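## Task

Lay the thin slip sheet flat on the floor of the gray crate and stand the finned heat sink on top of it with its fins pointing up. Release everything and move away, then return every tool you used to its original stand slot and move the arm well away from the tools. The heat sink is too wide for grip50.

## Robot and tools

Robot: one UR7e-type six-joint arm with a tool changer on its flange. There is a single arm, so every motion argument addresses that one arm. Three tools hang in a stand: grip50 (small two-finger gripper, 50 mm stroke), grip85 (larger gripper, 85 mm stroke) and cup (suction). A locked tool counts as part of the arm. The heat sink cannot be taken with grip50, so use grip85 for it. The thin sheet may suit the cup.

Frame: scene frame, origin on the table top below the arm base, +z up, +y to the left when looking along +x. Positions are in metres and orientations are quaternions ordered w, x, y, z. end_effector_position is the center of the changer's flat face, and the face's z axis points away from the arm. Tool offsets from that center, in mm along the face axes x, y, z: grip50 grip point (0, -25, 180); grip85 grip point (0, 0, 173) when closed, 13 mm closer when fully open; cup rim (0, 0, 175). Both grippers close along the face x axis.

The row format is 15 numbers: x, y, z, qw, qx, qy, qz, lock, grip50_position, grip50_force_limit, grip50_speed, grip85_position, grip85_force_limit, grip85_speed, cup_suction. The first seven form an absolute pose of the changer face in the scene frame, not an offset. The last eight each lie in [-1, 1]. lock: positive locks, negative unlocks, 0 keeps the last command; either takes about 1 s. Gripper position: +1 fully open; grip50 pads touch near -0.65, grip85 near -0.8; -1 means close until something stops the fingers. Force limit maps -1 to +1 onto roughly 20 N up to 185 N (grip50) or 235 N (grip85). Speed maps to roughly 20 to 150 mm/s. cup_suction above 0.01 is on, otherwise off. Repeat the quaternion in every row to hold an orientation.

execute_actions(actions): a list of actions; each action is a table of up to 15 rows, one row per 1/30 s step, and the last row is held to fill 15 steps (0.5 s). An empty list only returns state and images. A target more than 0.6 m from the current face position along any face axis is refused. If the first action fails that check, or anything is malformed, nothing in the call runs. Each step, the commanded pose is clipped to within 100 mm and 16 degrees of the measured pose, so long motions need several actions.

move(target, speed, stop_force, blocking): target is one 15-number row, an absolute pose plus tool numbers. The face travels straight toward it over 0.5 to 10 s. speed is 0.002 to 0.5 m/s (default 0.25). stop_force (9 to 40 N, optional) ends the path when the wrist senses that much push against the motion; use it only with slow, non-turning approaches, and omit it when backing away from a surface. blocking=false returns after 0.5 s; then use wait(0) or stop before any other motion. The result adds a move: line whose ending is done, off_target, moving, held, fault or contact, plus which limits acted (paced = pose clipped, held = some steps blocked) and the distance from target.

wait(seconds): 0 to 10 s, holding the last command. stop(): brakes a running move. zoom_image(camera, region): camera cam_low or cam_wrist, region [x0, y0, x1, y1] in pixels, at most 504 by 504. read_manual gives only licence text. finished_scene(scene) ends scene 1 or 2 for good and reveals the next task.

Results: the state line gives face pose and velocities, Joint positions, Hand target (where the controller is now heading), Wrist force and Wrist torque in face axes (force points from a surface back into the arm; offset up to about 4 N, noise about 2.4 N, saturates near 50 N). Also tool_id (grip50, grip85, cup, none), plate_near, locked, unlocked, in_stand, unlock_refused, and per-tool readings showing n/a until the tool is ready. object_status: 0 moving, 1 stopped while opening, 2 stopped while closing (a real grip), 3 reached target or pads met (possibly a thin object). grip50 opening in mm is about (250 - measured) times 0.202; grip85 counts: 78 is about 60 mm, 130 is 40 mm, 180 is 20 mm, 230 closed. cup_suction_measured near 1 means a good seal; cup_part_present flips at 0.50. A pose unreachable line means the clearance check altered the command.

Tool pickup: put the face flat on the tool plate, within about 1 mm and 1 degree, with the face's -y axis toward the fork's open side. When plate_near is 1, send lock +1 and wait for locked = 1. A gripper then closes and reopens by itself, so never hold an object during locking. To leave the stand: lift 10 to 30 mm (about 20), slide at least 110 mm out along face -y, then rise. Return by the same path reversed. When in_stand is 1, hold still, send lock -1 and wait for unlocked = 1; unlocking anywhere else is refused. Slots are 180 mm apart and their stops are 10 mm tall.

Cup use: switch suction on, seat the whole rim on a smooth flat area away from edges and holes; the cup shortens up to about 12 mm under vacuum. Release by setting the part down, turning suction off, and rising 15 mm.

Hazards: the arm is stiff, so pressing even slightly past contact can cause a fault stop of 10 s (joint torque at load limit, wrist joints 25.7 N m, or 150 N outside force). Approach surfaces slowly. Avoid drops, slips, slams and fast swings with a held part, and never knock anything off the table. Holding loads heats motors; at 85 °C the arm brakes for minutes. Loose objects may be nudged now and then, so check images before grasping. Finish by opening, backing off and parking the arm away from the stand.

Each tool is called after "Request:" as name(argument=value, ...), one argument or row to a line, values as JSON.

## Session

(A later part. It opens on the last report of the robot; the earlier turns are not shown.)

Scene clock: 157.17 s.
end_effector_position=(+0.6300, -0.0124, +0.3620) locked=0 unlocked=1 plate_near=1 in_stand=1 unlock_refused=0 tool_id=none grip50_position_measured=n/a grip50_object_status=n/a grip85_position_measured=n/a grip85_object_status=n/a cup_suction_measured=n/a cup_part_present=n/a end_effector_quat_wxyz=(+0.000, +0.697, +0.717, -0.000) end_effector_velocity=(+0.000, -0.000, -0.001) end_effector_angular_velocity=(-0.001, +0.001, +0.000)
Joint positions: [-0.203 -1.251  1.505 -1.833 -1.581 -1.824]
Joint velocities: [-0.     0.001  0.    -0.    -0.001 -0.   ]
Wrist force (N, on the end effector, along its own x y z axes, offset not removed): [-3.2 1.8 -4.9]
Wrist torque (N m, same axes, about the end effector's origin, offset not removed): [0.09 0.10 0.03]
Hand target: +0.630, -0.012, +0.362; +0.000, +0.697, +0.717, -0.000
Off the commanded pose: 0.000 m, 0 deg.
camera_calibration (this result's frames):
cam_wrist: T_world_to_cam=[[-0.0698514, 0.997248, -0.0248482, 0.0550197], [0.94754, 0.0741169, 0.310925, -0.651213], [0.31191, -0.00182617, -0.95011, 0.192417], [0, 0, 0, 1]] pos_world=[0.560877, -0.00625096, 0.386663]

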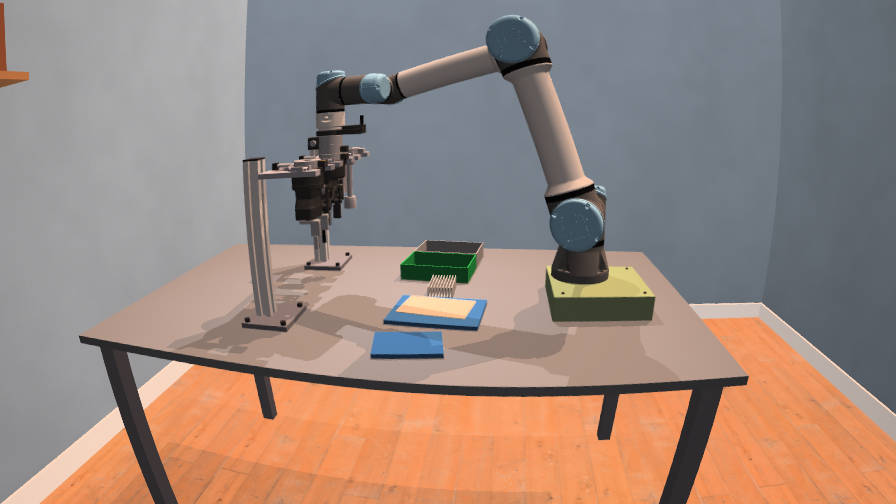

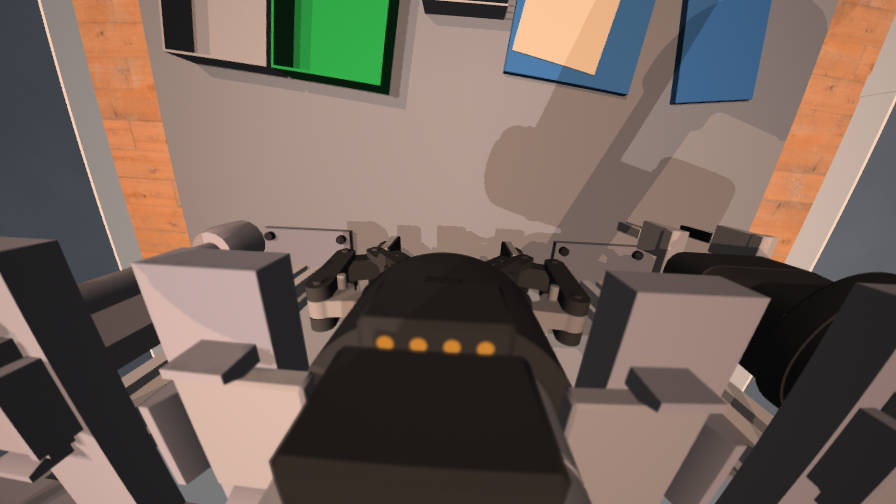

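Request:
move(
  target=[0.63,-0.0124,0.388,0,0.6972,0.7169,0,0,0,0,0,1,0,0,0],
  speed=0.05,
)

Request:
move(
  target=[0.6351,-0.1923,0.382,0,0.6972,0.7169,0,0,0,0,0,1,0,0,0],
  speed=0.15,
)

Request:
move(
  target=[0.6351,-0.1923,0.34,0,0.6972,0.7169,0,0,0,0,0,1,0,0,0],
  speed=0.006,
  stop_force=10,
)

Scene clock: 162.40 s.
end_effector_position=(+0.6300, -0.0124, +0.3878) locked=0 unlocked=1 plate_near=0 in_stand=0 unlock_refused=0 tool_id=none grip50_position_measured=n/a grip50_object_status=n/a grip85_position_measured=n/a grip85_object_status=n/a cup_suction_measured=n/a cup_part_present=n/a end_effector_quat_wxyz=(+0.000, +0.697, +0.717, +0.000) end_effector_velocity=(+0.000, +0.000, +0.002) end_effector_angular_velocity=(+0.000, -0.000, +0.001)
Joint positions: [-0.203 -1.265  1.456 -1.77  -1.58  -1.824]
Joint velocities: [ 0.    -0.001 -0.004  0.004  0.001 -0.001]
Wrist force (N, on the end effector, along its own x y z axes, offset not removed): [-2.5 -1.9 -5.3]
Wrist torque (N m, same axes, about the end effector's origin, offset not removed): [-0.18 0.11 -0.17]
Hand target: +0.630, -0.012, +0.388; +0.000, +0.697, +0.717, +0.000
Off the commanded pose: 0.000 m, 0 deg.
move: done
camera_calibration (this result's frames):
cam_wrist: T_world_to_cam=[[-0.0698523, 0.997249, -0.0248174, 0.0556373], [0.947536, 0.0741082, 0.310939, -0.659229], [0.311922, -0.0017956, -0.950106, 0.216966], [0, 0, 0, 1]] pos_world=[0.560853, -0.00624039, 0.412502]

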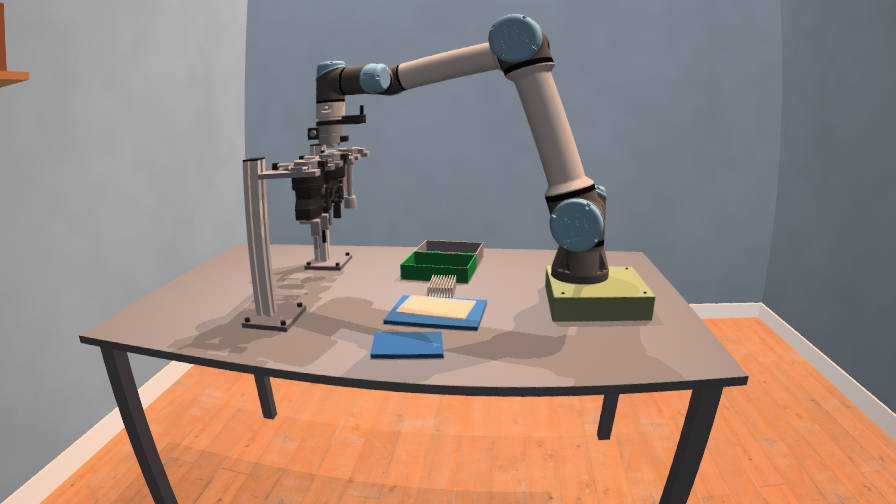

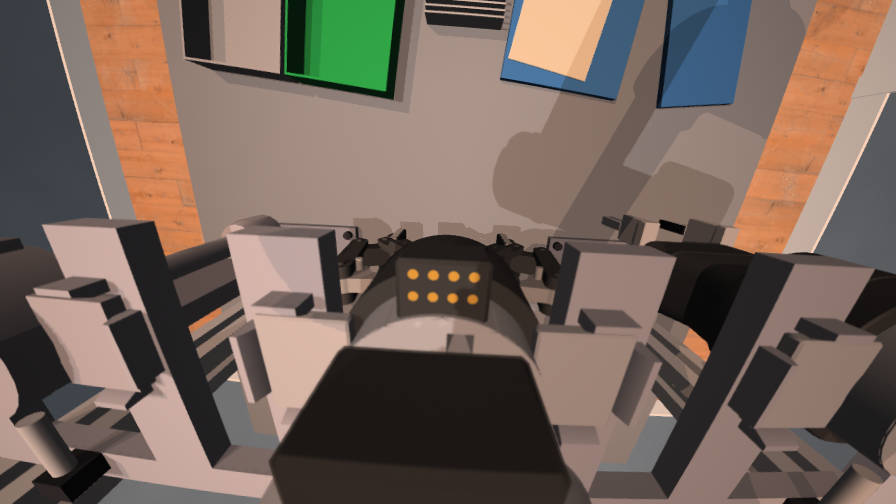

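Scene clock: 164.10 s.
end_effector_position=(+0.6351, -0.1922, +0.3820) locked=0 unlocked=1 plate_near=0 in_stand=0 unlock_refused=0 tool_id=none grip50_position_measured=n/a grip50_object_status=n/a grip85_position_measured=n/a grip85_object_status=n/a cup_suction_measured=n/a cup_part_present=n/a end_effector_quat_wxyz=(+0.000, +0.697, +0.717, -0.000) end_effector_velocity=(+0.000, -0.002, +0.001) end_effector_angular_velocity=(+0.000, -0.001, -0.001)
Joint positions: [-0.469 -1.187  1.359 -1.754 -1.578 -2.089]
Joint velocities: [-0.002  0.001 -0.002  0.     0.001 -0.002]
Wrist force (N, on the end effector, along its own x y z axes, offset not removed): [-2.5 0.6 -4.6]
Wrist torque (N m, same axes, about the end effector's origin, offset not removed): [-0.01 0.06 0.00]
Hand target: +0.635, -0.192, +0.382; +0.000, +0.697, +0.717, -0.000
Off the commanded pose: 0.000 m, 0 deg.
move: done
camera_calibration (this result's frames):
cam_wrist: T_world_to_cam=[[-0.0698521, 0.997232, -0.0254929, 0.235372], [0.947484, 0.074319, 0.311049, -0.648906], [0.312083, -0.00242664, -0.950052, 0.209302], [0, 0, 0, 1]] pos_world=[0.56595, -0.185987, 0.40669]

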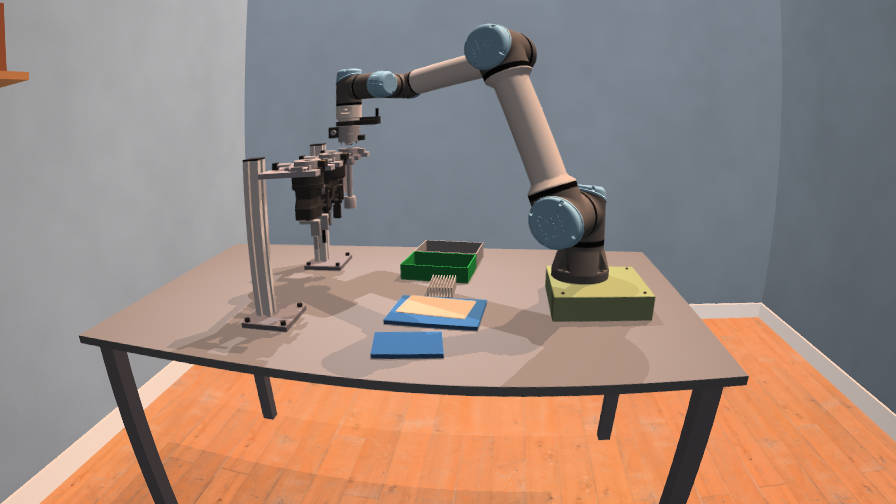

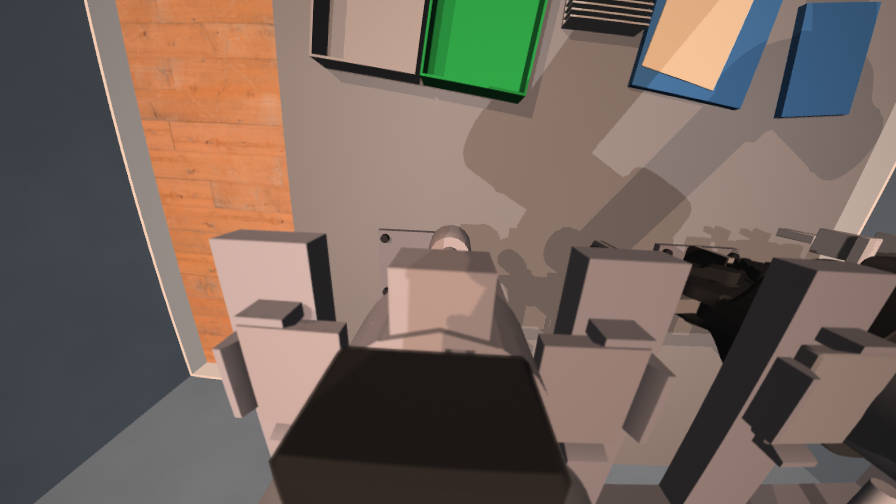

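Scene clock: 167.93 s.
end_effector_position=(+0.6351, -0.1923, +0.3613) locked=0 unlocked=1 plate_near=1 in_stand=1 unlock_refused=0 tool_id=none grip50_position_measured=n/a grip50_object_status=n/a grip85_position_measured=n/a grip85_object_status=n/a cup_suction_measured=n/a cup_part_present=n/a end_effector_quat_wxyz=(+0.000, +0.697, +0.717, -0.000) end_effector_velocity=(+0.000, +0.001, +0.001) end_effector_angular_velocity=(+0.001, +0.003, +0.001)
Joint positions: [-0.469 -1.176  1.398 -1.803 -1.578 -2.09 ]
Joint velocities: [ 0.001  0.    -0.003  0.006 -0.     0.   ]
Wrist force (N, on the end effector, along its own x y z axes, offset not removed): [-6.4 -0.1 -27.6]
Wrist torque (N m, same axes, about the end effector's origin, offset not removed): [-0.76 0.52 -0.16]
Hand target: +0.635, -0.192, +0.362; +0.000, +0.697, +0.717, -0.000
Off the commanded pose: 0.021 m, 0 deg.
move: contact
camera_calibration (this result's frames):
cam_wrist: T_world_to_cam=[[-0.0698436, 0.997238, -0.0252471, 0.234851], [0.947436, 0.0742346, 0.311214, -0.642551], [0.312229, -0.00218367, -0.950004, 0.189526], [0, 0, 0, 1]] pos_world=[0.566003, -0.186089, 0.385951]

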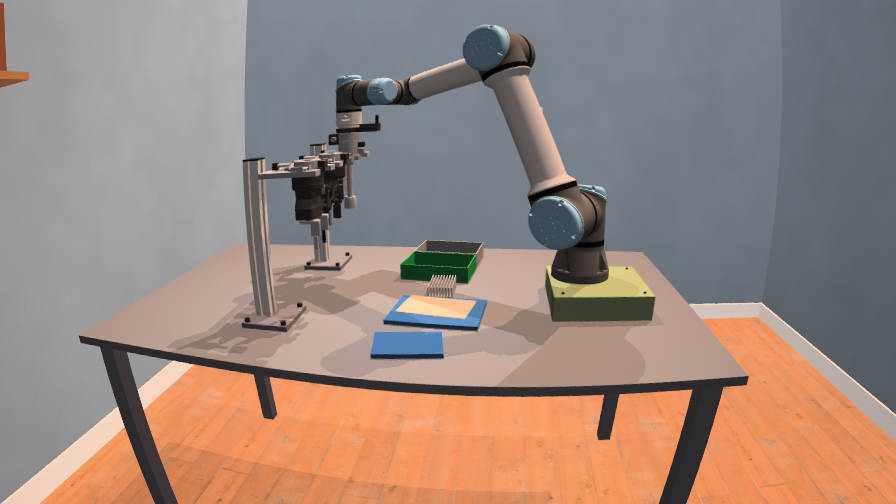

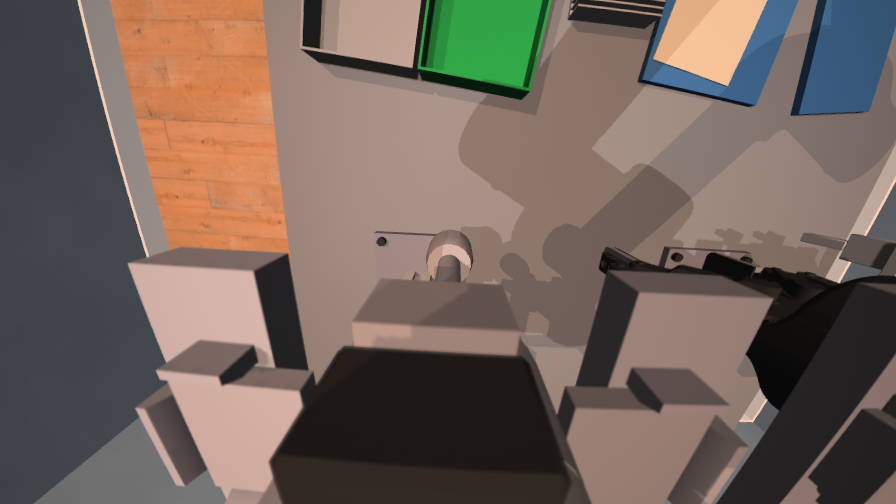

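Request:
execute_actions(
  actions=[
    [[0.6351,-0.1923,0.3616,0,0.6972,0.7169,0,1,0,0,0,1,0,0,0]],
    [[0.6351,-0.1923,0.3616,0,0.6972,0.7169,0,1,0,0,0,1,0,0,0]],
    [[0.6351,-0.1923,0.3616,0,0.6972,0.7169,0,1,0,0,0,1,0,0,0]],
  ],
)

Request:
move(
  target=[0.6351,-0.1923,0.382,0,0.6972,0.7169,0,0,0,0,0,1,0,0,0],
  speed=0.05,
)

Request:
move(
  target=[0.505,-0.196,0.382,0,0.6972,0.7169,0,0,0,0,0,1,0,0,0],
  speed=0.15,
)

Request:
move(
  target=[0.362,-0.40,0.36,0,1,0,0,0,0,0,0,1,0,0,0],
)

Request:
move(
  target=[0.354,0.02,0.36,0,1,0,0,0,0,0,0,1,0,0,0],
)

Scene clock: 174.23 s.
end_effector_position=(+0.6351, -0.1923, +0.3616) locked=1 unlocked=0 plate_near=1 in_stand=1 unlock_refused=0 tool_id=cup grip50_position_measured=n/a grip50_object_status=n/a grip85_position_measured=n/a grip85_object_status=n/a cup_suction_measured=n/a cup_part_present=n/a end_effector_quat_wxyz=(+0.000, +0.697, +0.717, +0.000) end_effector_velocity=(+0.000, +0.001, +0.000) end_effector_angular_velocity=(-0.000, -0.001, +0.001)
Joint positions: [-0.469 -1.176  1.397 -1.802 -1.578 -2.09 ]
Joint velocities: [ 0.001 -0.     0.    -0.001  0.     0.   ]
Wrist force (N, on the end effector, along its own x y z axes, offset not removed): [1.4 -0.3 -17.1]
Wrist torque (N m, same axes, about the end effector's origin, offset not removed): [-0.41 -0.70 -0.07]
Hand target: +0.635, -0.192, +0.362; -0.000, +0.697, +0.717, -0.000
Off the commanded pose: 0.000 m, 0 deg.
camera_calibration (this result's frames):
cam_wrist: T_world_to_cam=[[-0.0698526, 0.997247, -0.0248672, 0.234783], [0.947527, 0.074124, 0.310964, -0.642605], [0.311951, -0.00184073, -0.950096, 0.190106], [0, 0, 0, 1]] pos_world=[0.565982, -0.186154, 0.386284]

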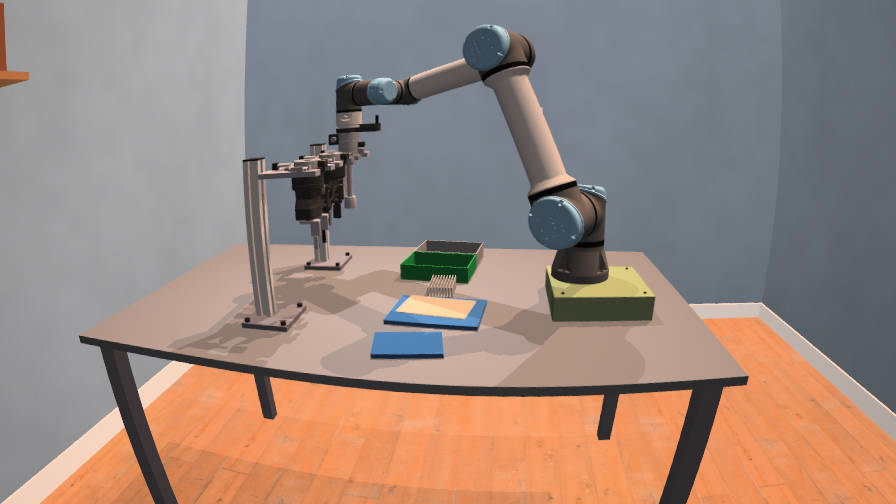

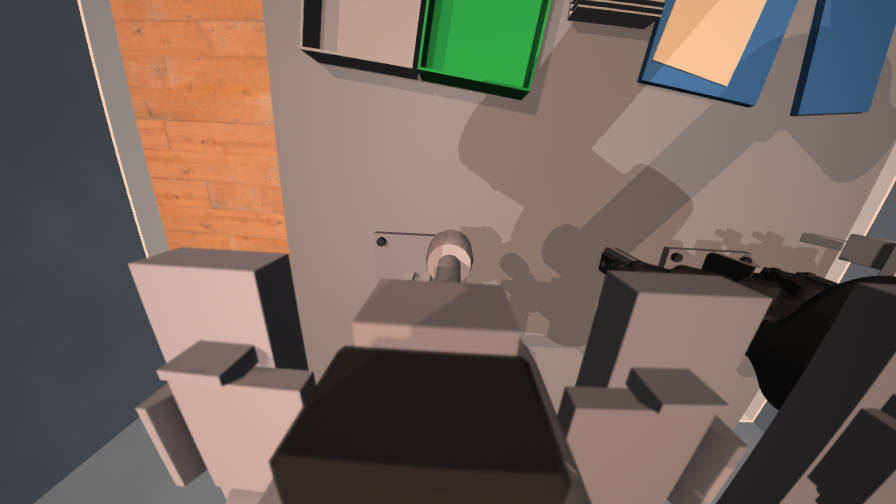

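Scene clock: 175.07 s.
end_effector_position=(+0.6351, -0.1923, +0.3819) locked=1 unlocked=0 plate_near=1 in_stand=0 unlock_refused=0 tool_id=cup grip50_position_measured=n/a grip50_object_status=n/a grip85_position_measured=n/a grip85_object_status=n/a cup_suction_measured=0.00 cup_part_present=0 end_effector_quat_wxyz=(+0.000, +0.697, +0.717, +0.000) end_effector_velocity=(-0.000, +0.000, +0.003) end_effector_angular_velocity=(-0.002, -0.001, +0.000)
Joint positions: [-0.469 -1.186  1.358 -1.754 -1.578 -2.09 ]
Joint velocities: [ 0.001 -0.002 -0.003  0.004 -0.001  0.   ]
Wrist force (N, on the end effector, along its own x y z axes, offset not removed): [-2.4 1.2 -1.0]
Wrist torque (N m, same axes, about the end effector's origin, offset not removed): [0.10 0.12 -0.06]
Hand target: +0.635, -0.192, +0.382; +0.000, +0.697, +0.717, +0.000
Off the commanded pose: 0.000 m, 0 deg.
move: done
camera_calibration (this result's frames):
cam_wrist: T_world_to_cam=[[-0.0698494, 0.997249, -0.0248175, 0.235247], [0.947537, 0.0741054, 0.310938, -0.648876], [0.311921, -0.00179665, -0.950106, 0.209367], [0, 0, 0, 1]] pos_world=[0.565959, -0.186138, 0.406519]

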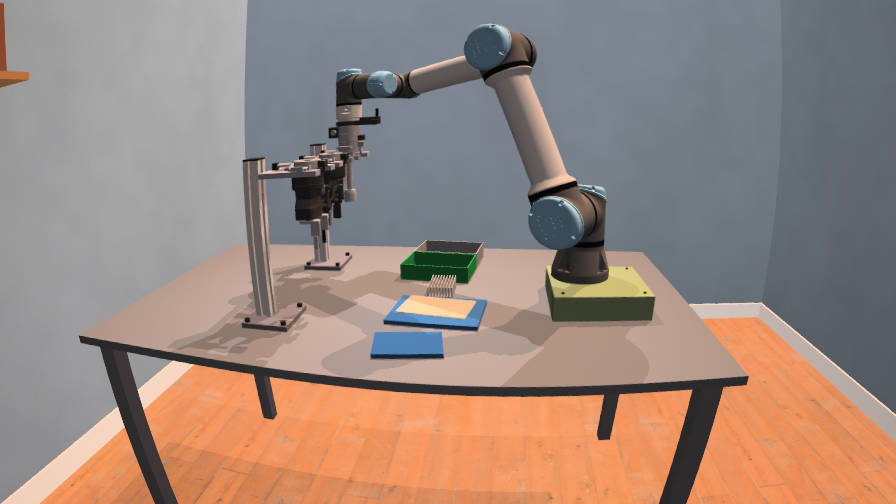

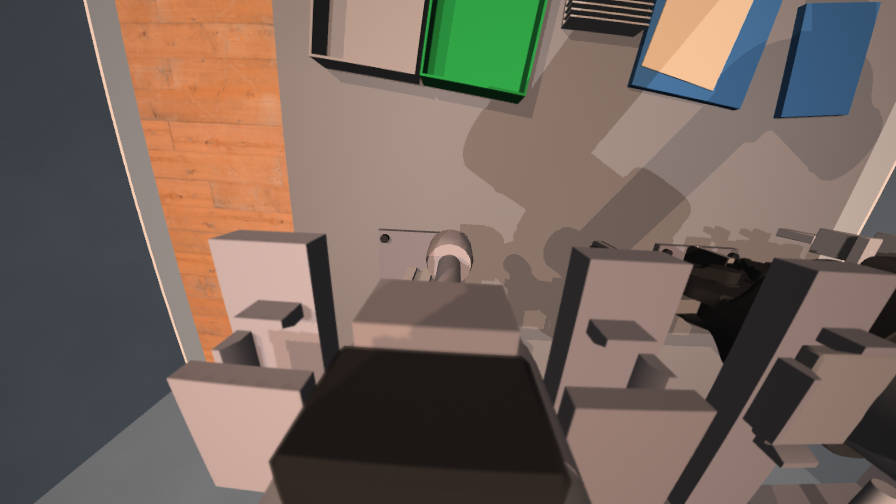

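Scene clock: 176.43 s.
end_effector_position=(+0.5052, -0.1959, +0.3818) locked=1 unlocked=0 plate_near=1 in_stand=0 unlock_refused=0 tool_id=cup grip50_position_measured=n/a grip50_object_status=n/a grip85_position_measured=n/a grip85_object_status=n/a cup_suction_measured=0.00 cup_part_present=0 end_effector_quat_wxyz=(+0.000, +0.697, +0.717, -0.000) end_effector_velocity=(-0.002, +0.000, -0.000) end_effector_angular_velocity=(+0.002, +0.000, -0.001)
Joint positions: [-0.591 -1.475  1.725 -1.833 -1.577 -2.212]
Joint velocities: [-0.002 -0.003  0.004 -0.     0.001 -0.002]
Wrist force (N, on the end effector, along its own x y z axes, offset not removed): [-2.8 -0.1 -2.4]
Wrist torque (N m, same axes, about the end effector's origin, offset not removed): [-0.08 0.12 -0.17]
Hand target: +0.505, -0.196, +0.382; +0.000, +0.697, +0.717, -0.000
Off the commanded pose: 0.000 m, 0 deg.
move: done
camera_calibration (this result's frames):
cam_wrist: T_world_to_cam=[[-0.0698474, 0.997241, -0.0251212, 0.229905], [0.947547, 0.0741981, 0.310885, -0.525475], [0.311891, -0.00208899, -0.950116, 0.249812], [0, 0, 0, 1]] pos_world=[0.436056, -0.18976, 0.406488]

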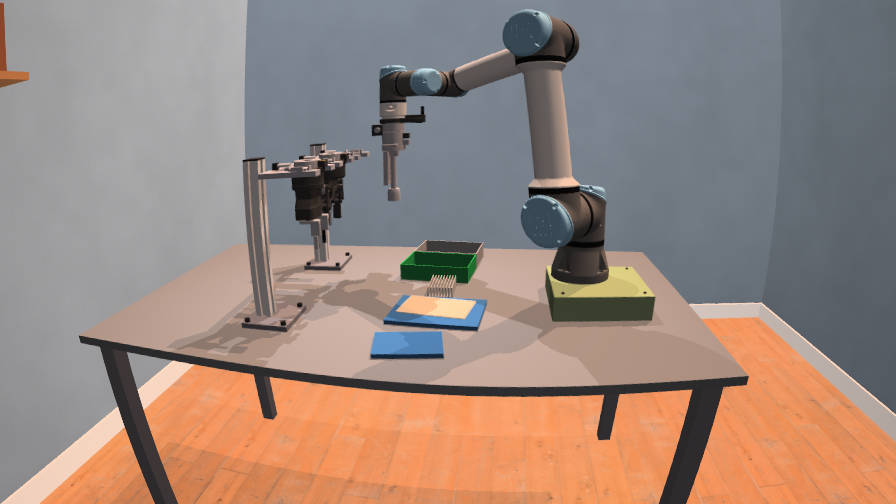

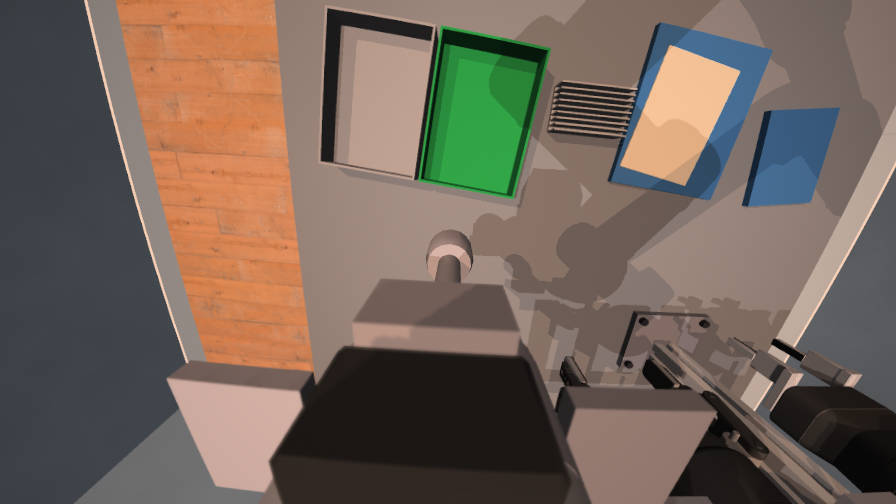

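Scene clock: 180.10 s.
end_effector_position=(+0.3621, -0.3999, +0.3600) locked=1 unlocked=0 plate_near=1 in_stand=0 unlock_refused=0 tool_id=cup grip50_position_measured=n/a grip50_object_status=n/a grip85_position_measured=n/a grip85_object_status=n/a cup_suction_measured=0.00 cup_part_present=0 end_effector_quat_wxyz=(+0.001, +1.000, +0.000, -0.000) end_effector_velocity=(-0.001, -0.002, -0.001) end_effector_angular_velocity=(+0.001, -0.000, -0.010)
Joint positions: [-1.062 -1.47   1.774 -1.889 -1.571 -1.085]
Joint velocities: [-0.003  0.002 -0.001 -0.001  0.     0.007]
Wrist force (N, on the end effector, along its own x y z axes, offset not removed): [-2.4 1.8 -1.0]
Wrist torque (N m, same axes, about the end effector's origin, offset not removed): [0.04 0.03 -0.30]
Hand target: +0.362, -0.400, +0.360; +0.001, +1.000, +0.000, -0.000
Off the commanded pose: 0.000 m, 0 deg.
move: done
camera_calibration (this result's frames):
cam_wrist: T_world_to_cam=[[0.99877, 0.0428046, -0.025028, -0.345897], [0.0484827, -0.948861, 0.311948, -0.451909], [-0.0103953, -0.312778, -0.949769, 0.265622], [0, 0, 0, 1]] pos_world=[0.370142, -0.330912, 0.384595]

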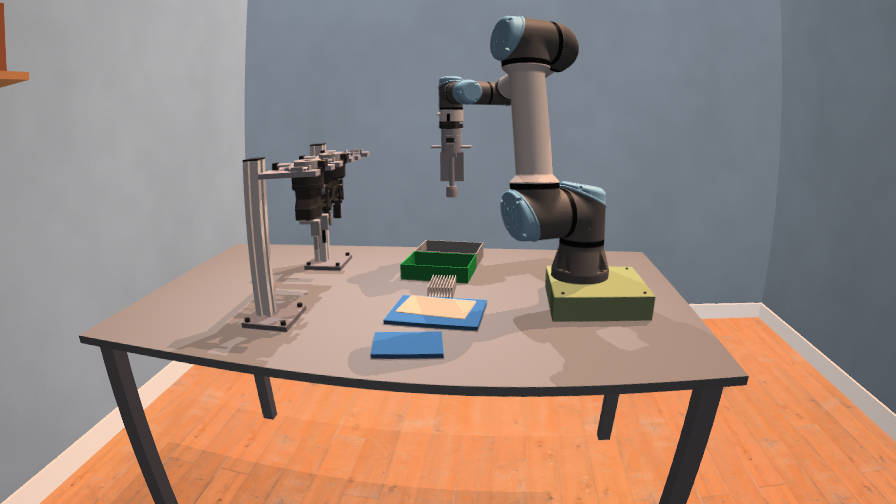

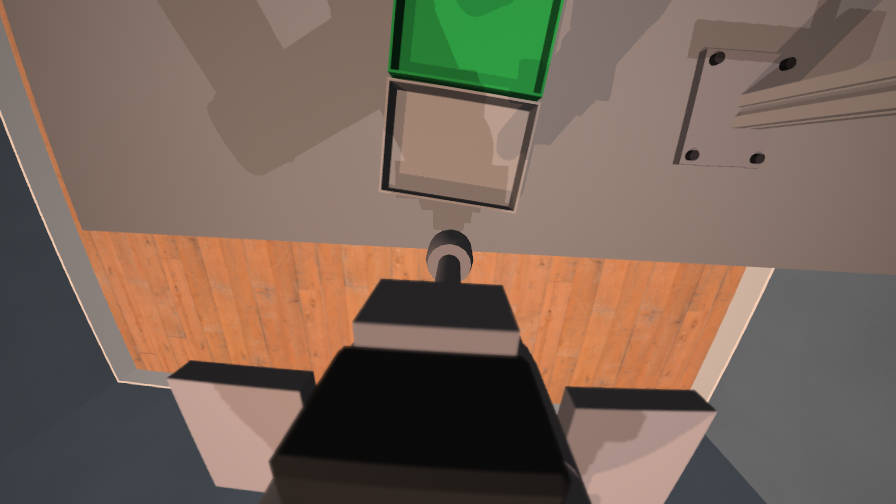

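Scene clock: 182.37 s.
end_effector_position=(+0.3540, +0.0199, +0.3597) locked=1 unlocked=0 plate_near=1 in_stand=0 unlock_refused=0 tool_id=cup grip50_position_measured=n/a grip50_object_status=n/a grip85_position_measured=n/a grip85_object_status=n/a cup_suction_measured=0.00 cup_part_present=0 end_effector_quat_wxyz=(-0.001, +1.000, +0.000, +0.000) end_effector_velocity=(+0.000, +0.001, +0.000) end_effector_angular_velocity=(-0.002, +0.000, -0.005)
Joint positions: [-0.296 -1.943  2.188 -1.825 -1.578 -0.318]
Joint velocities: [ 0.005  0.002 -0.001 -0.001 -0.002  0.01 ]
Wrist force (N, on the end effector, along its own x y z axes, offset not removed): [-2.6 -0.6 -2.2]
Wrist torque (N m, same axes, about the end effector's origin, offset not removed): [0.04 0.25 -0.27]
Hand target: +0.354, +0.020, +0.360; -0.001, +1.000, -0.000, +0.000
Off the commanded pose: 0.000 m, 0 deg.
move: done
camera_calibration (this result's frames):
cam_wrist: T_world_to_cam=[[0.99881, 0.0421426, -0.0245373, -0.355912], [0.0476695, -0.94984, 0.309082, -0.0518259], [-0.010281, -0.309884, -0.950719, 0.396813], [0, 0, 0, 1]] pos_world=[0.362039, 0.0887386, 0.384543]

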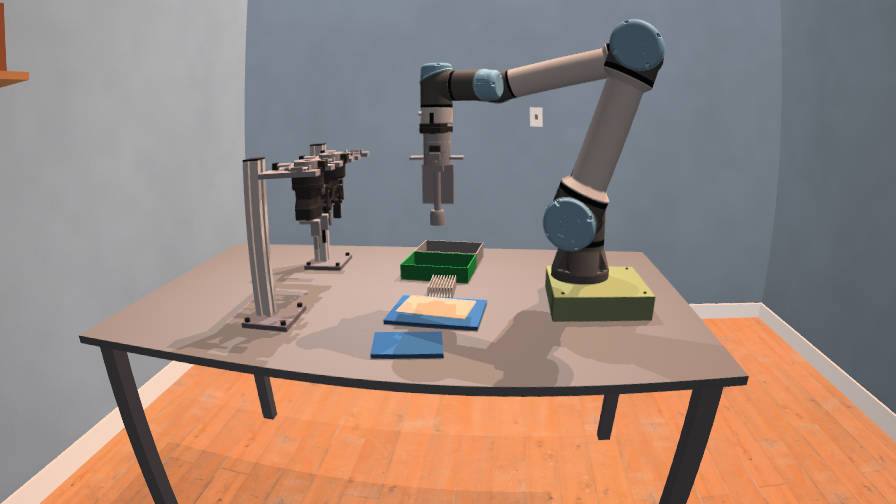

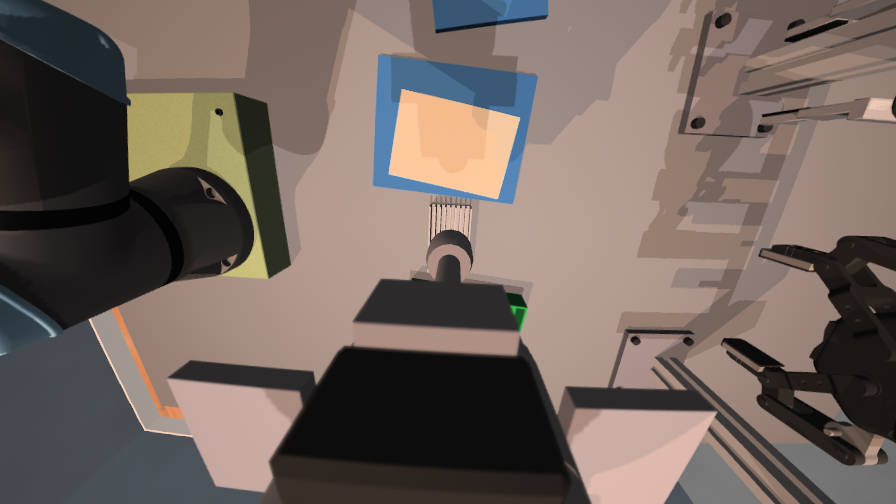

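Request:
move(
  target=[0.353,0.119,0.215,0,1,0,0,0,0,0,0,1,0,0,1],
  speed=0.2,
)

Request:
move(
  target=[0.353,0.119,0.16,0,1,0,0,0,0,0,0,1,0,0,1],
  speed=0.01,
  stop_force=9,
)

Request:
move(
  target=[0.353,0.119,0.30,0,1,0,0,0,0,0,0,1,0,0,1],
  speed=0.08,
)

Request:
move(
  target=[0.365,-0.306,0.27,0,0.9995,0.0305,0,0,0,0,0,1,0,0,1],
  speed=0.15,
)

Scene clock: 190.40 s.
end_effector_position=(+0.3530, +0.1189, +0.2152) locked=1 unlocked=0 plate_near=1 in_stand=0 unlock_refused=0 tool_id=cup grip50_position_measured=n/a grip50_object_status=n/a grip85_position_measured=n/a grip85_object_status=n/a cup_suction_measured=0.00 cup_part_present=0 end_effector_quat_wxyz=(-0.000, +1.000, +0.000, -0.000) end_effector_velocity=(+0.001, +0.001, -0.001) end_effector_angular_velocity=(-0.001, -0.002, -0.002)
Joint positions: [-0.009 -1.663  2.415 -2.328 -1.581 -0.031]
Joint velocities: [ 0.002  0.006  0.    -0.008 -0.001  0.004]
Wrist force (N, on the end effector, along its own x y z axes, offset not removed): [-3.5 3.1 -3.2]
Wrist torque (N m, same axes, about the end effector's origin, offset not removed): [0.26 0.25 -0.04]
Hand target: +0.353, +0.119, +0.215; -0.000, +1.000, -0.000, -0.000
Off the commanded pose: 0.000 m, 0 deg.
move: done
camera_calibration (this result's frames):
cam_wrist: T_world_to_cam=[[0.998797, 0.0420871, -0.0251786, -0.362499], [0.0478287, -0.949456, 0.310234, 0.086606], [-0.0108491, -0.311065, -0.950327, 0.290338], [0, 0, 0, 1]] pos_world=[0.361071, 0.187799, 0.239921]

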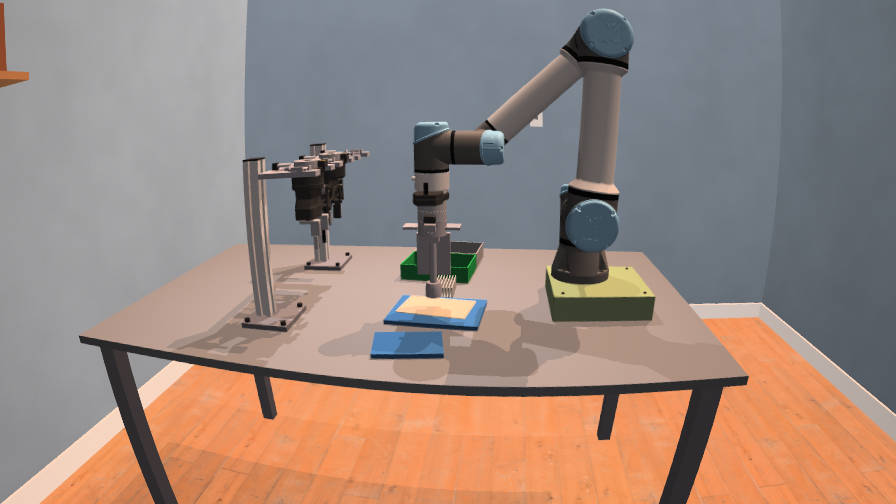

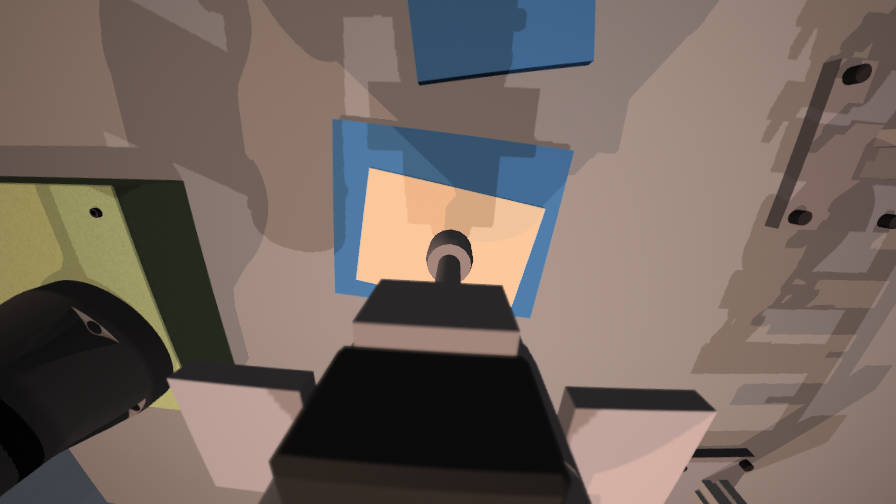

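Scene clock: 194.83 s.
end_effector_position=(+0.3530, +0.1190, +0.1746) locked=1 unlocked=0 plate_near=1 in_stand=0 unlock_refused=0 tool_id=cup grip50_position_measured=n/a grip50_object_status=n/a grip85_position_measured=n/a grip85_object_status=n/a cup_suction_measured=0.96 cup_part_present=1 end_effector_quat_wxyz=(-0.000, +1.000, +0.000, -0.000) end_effector_velocity=(-0.000, +0.000, +0.002) end_effector_angular_velocity=(-0.000, +0.003, -0.001)
Joint positions: [-0.01  -1.553  2.465 -2.489 -1.582 -0.032]
Joint velocities: [ 0.001 -0.007 -0.004  0.013 -0.     0.002]
Wrist force (N, on the end effector, along its own x y z axes, offset not removed): [-9.4 1.6 -30.7]
Wrist torque (N m, same axes, about the end effector's origin, offset not removed): [-0.04 -0.83 0.04]
Hand target: +0.353, +0.119, +0.175; -0.000, +1.000, +0.000, -0.000
Off the commanded pose: 0.015 m, 0 deg.
move: contact
camera_calibration (this result's frames):
cam_wrist: T_world_to_cam=[[0.998802, 0.0420731, -0.0250065, -0.363544], [0.0477679, -0.949283, 0.310774, 0.0991852], [-0.010663, -0.311596, -0.950155, 0.251724], [0, 0, 0, 1]] pos_world=[0.361054, 0.187887, 0.199262]

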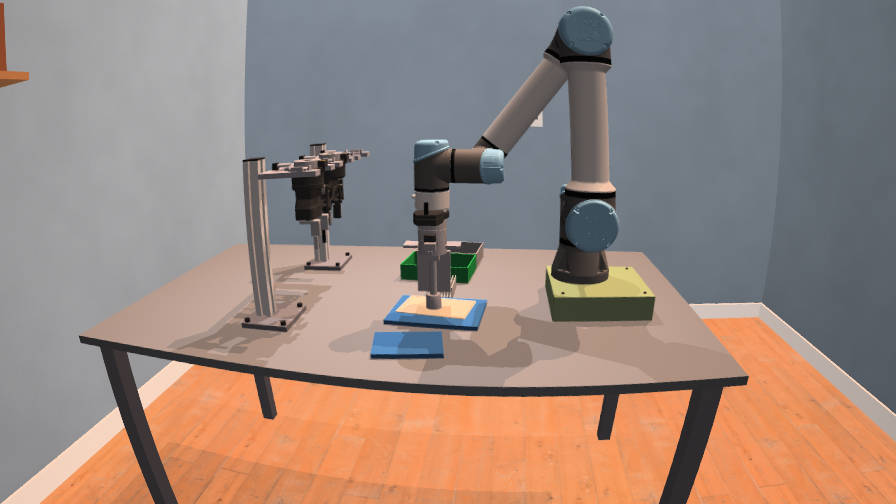

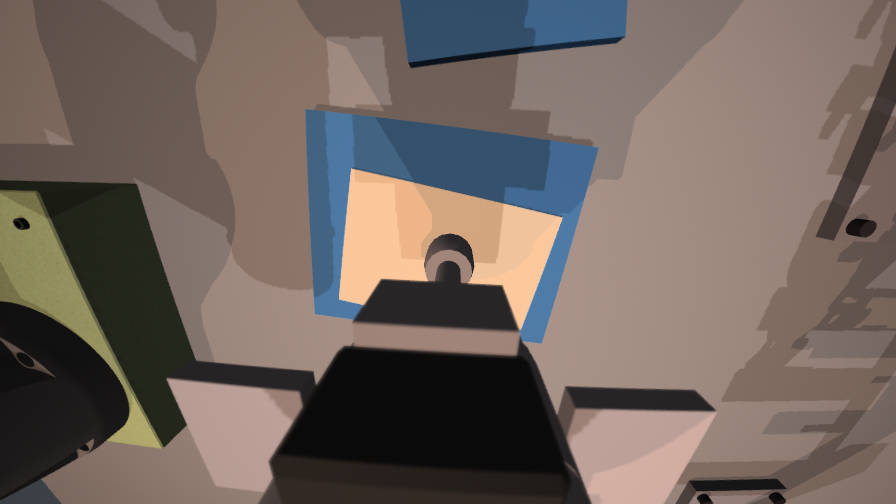

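Scene clock: 196.80 s.
end_effector_position=(+0.3529, +0.1190, +0.2998) locked=1 unlocked=0 plate_near=1 in_stand=0 unlock_refused=0 tool_id=cup grip50_position_measured=n/a grip50_object_status=n/a grip85_position_measured=n/a grip85_object_status=n/a cup_suction_measured=0.96 cup_part_present=1 end_effector_quat_wxyz=(+0.000, +1.000, +0.000, +0.000) end_effector_velocity=(-0.000, +0.000, +0.002) end_effector_angular_velocity=(+0.002, +0.002, +0.000)
Joint positions: [-0.006 -1.821  2.275 -2.031 -1.582 -0.028]
Joint velocities: [-0.    -0.003 -0.004  0.008  0.002 -0.001]
Wrist force (N, on the end effector, along its own x y z axes, offset not removed): [0.1 2.7 -6.2]
Wrist torque (N m, same axes, about the end effector's origin, offset not removed): [0.36 -0.09 -0.07]
Hand target: +0.353, +0.119, +0.300; -0.000, +1.000, +0.000, -0.000
Off the commanded pose: 0.000 m, 0 deg.
move: done
camera_calibration (this result's frames):
cam_wrist: T_world_to_cam=[[0.998808, 0.0420568, -0.0247919, -0.360429], [0.0476873, -0.949234, 0.310937, 0.0603176], [-0.0104563, -0.311748, -0.950107, 0.37059], [0, 0, 0, 1]] pos_world=[0.360998, 0.187945, 0.32441]

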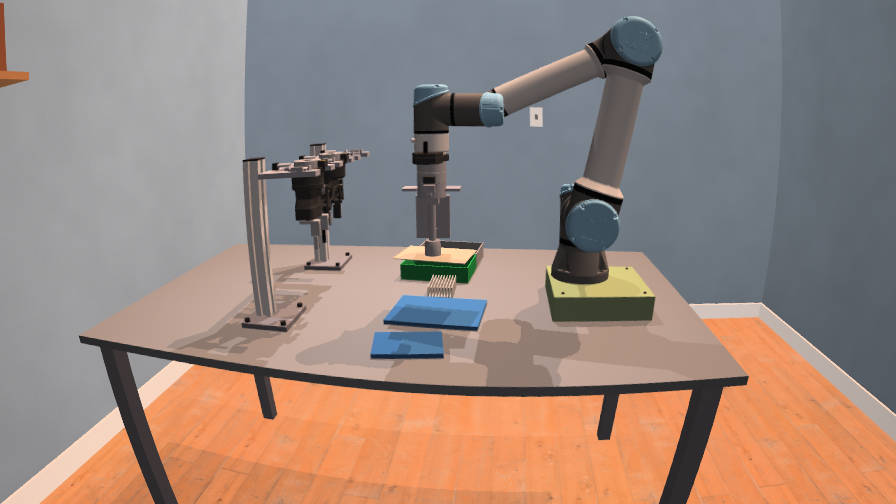

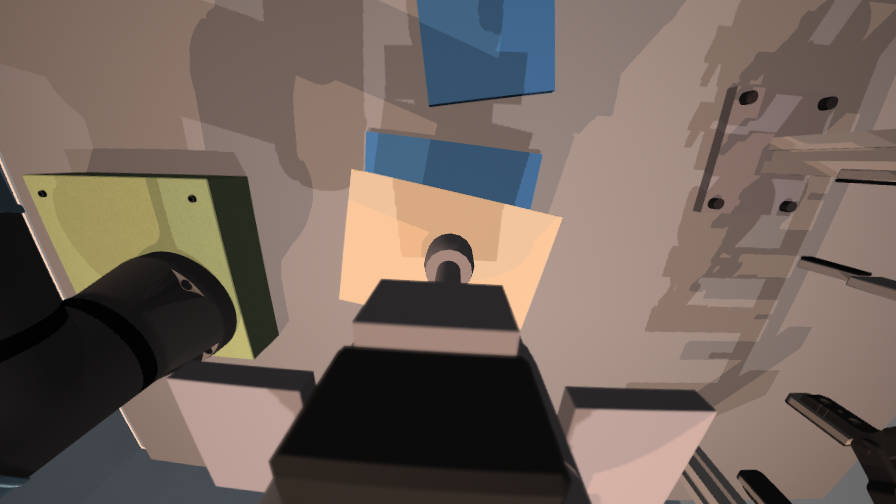

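Scene clock: 200.17 s.
end_effector_position=(+0.3650, -0.3059, +0.2702) locked=1 unlocked=0 plate_near=1 in_stand=0 unlock_refused=0 tool_id=cup grip50_position_measured=n/a grip50_object_status=n/a grip85_position_measured=n/a grip85_object_status=n/a cup_suction_measured=0.96 cup_part_present=1 end_effector_quat_wxyz=(+0.001, +1.000, +0.031, +0.000) end_effector_velocity=(+0.001, -0.001, -0.001) end_effector_angular_velocity=(+0.001, -0.000, +0.002)
Joint positions: [-0.958 -1.52   2.086 -2.151 -1.573 -1.041]
Joint velocities: [-0.001  0.004 -0.003 -0.     0.001 -0.003]
Wrist force (N, on the end effector, along its own x y z axes, offset not removed): [-2.8 2.8 -2.5]
Wrist torque (N m, same axes, about the end effector's origin, offset not removed): [0.12 0.12 -0.06]
Hand target: +0.365, -0.306, +0.270; +0.001, +1.000, +0.031, +0.000
Off the commanded pose: 0.000 m, 0 deg.
move: done
camera_calibration (this result's frames):
cam_wrist: T_world_to_cam=[[0.994392, 0.10281, -0.0248034, -0.335166], [0.105395, -0.943844, 0.313131, -0.354412], [0.00878256, -0.313989, -0.949386, 0.20224], [0, 0, 0, 1]] pos_world=[0.368863, -0.23655, 0.294668]

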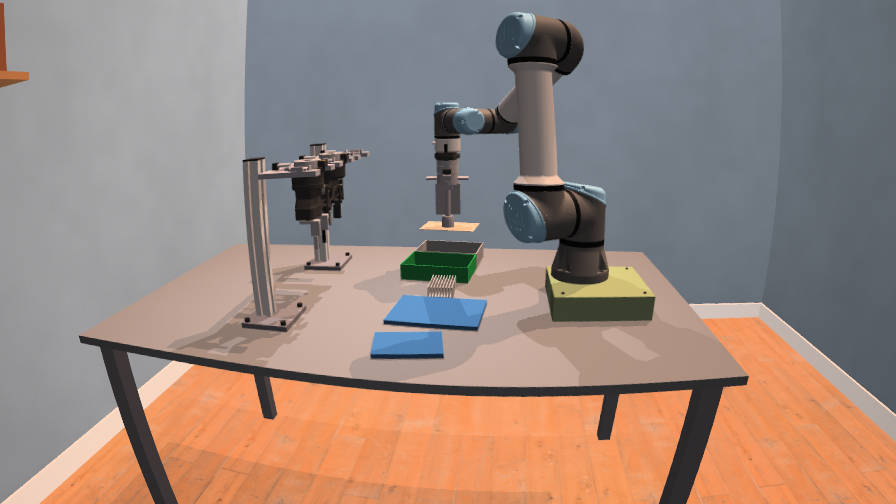

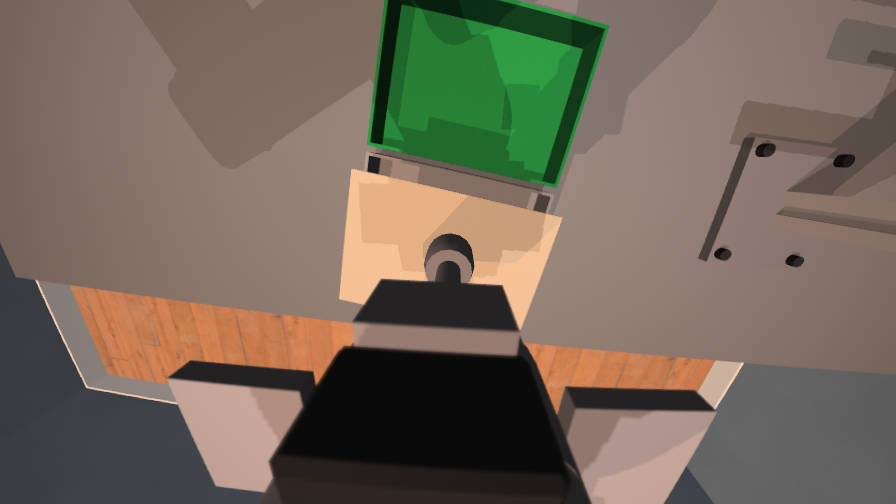

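Request:
move(
  target=[0.365,-0.306,0.222,0,0.9995,0.0305,0,0,0,0,0,1,0,0,1],
  speed=0.05,
)

Scene clock: 205.37 s.
end_effector_position=(+0.3650, -0.3060, +0.2222) locked=1 unlocked=0 plate_near=1 in_stand=0 unlock_refused=0 tool_id=cup grip50_position_measured=n/a grip50_object_status=n/a grip85_position_measured=n/a grip85_object_status=n/a cup_suction_measured=0.96 cup_part_present=1 end_effector_quat_wxyz=(-0.000, +1.000, +0.030, -0.000) end_effector_velocity=(+0.000, -0.000, -0.002) end_effector_angular_velocity=(-0.001, -0.000, +0.002)
Joint positions: [-0.958 -1.44   2.147 -2.291 -1.572 -1.041]
Joint velocities: [ 0.     0.003  0.002 -0.006 -0.    -0.002]
Wrist force (N, on the end effector, along its own x y z axes, offset not removed): [-0.7 -2.4 -1.9]
Wrist torque (N m, same axes, about the end effector's origin, offset not removed): [-0.25 -0.10 0.03]
Hand target: +0.365, -0.306, +0.222; -0.000, +1.000, +0.030, -0.000
Off the commanded pose: 0.000 m, 0 deg.
move: done
camera_calibration (this result's frames):
cam_wrist: T_world_to_cam=[[0.994385, 0.102864, -0.0248376, -0.336316], [0.105477, -0.944566, 0.310919, -0.339267], [0.00852168, -0.311793, -0.950112, 0.157575], [0, 0, 0, 1]] pos_world=[0.36887, -0.236734, 0.246845]

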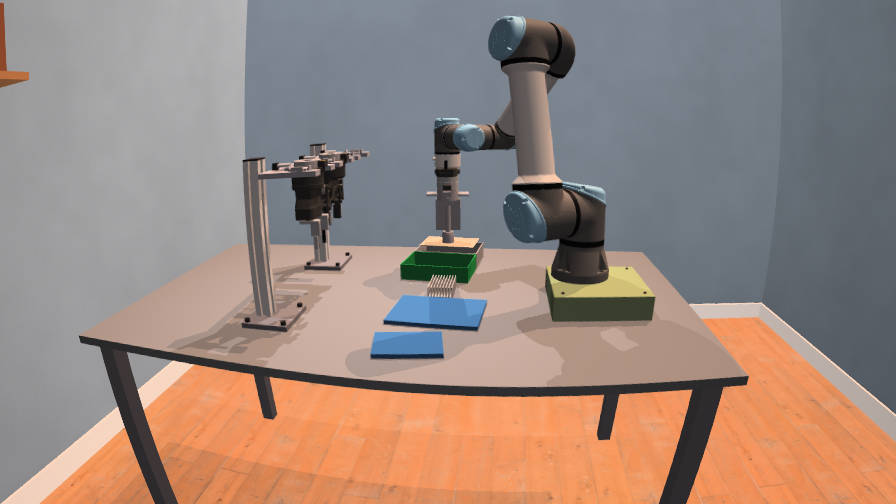

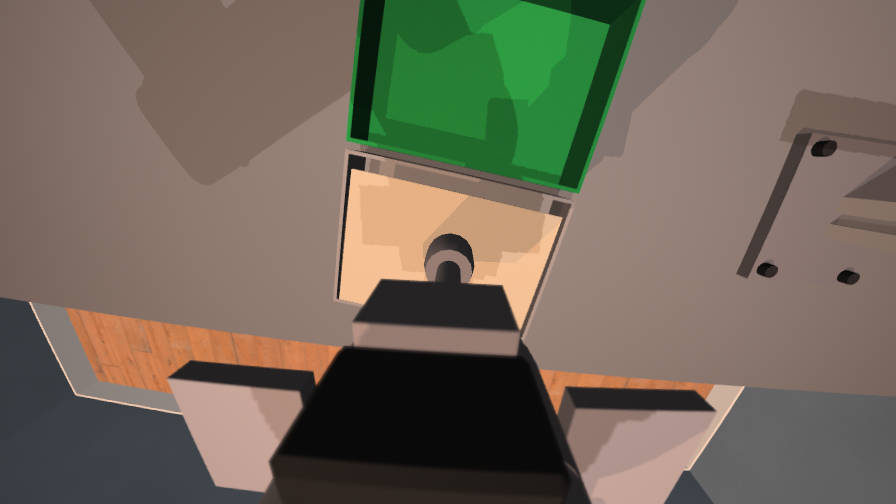

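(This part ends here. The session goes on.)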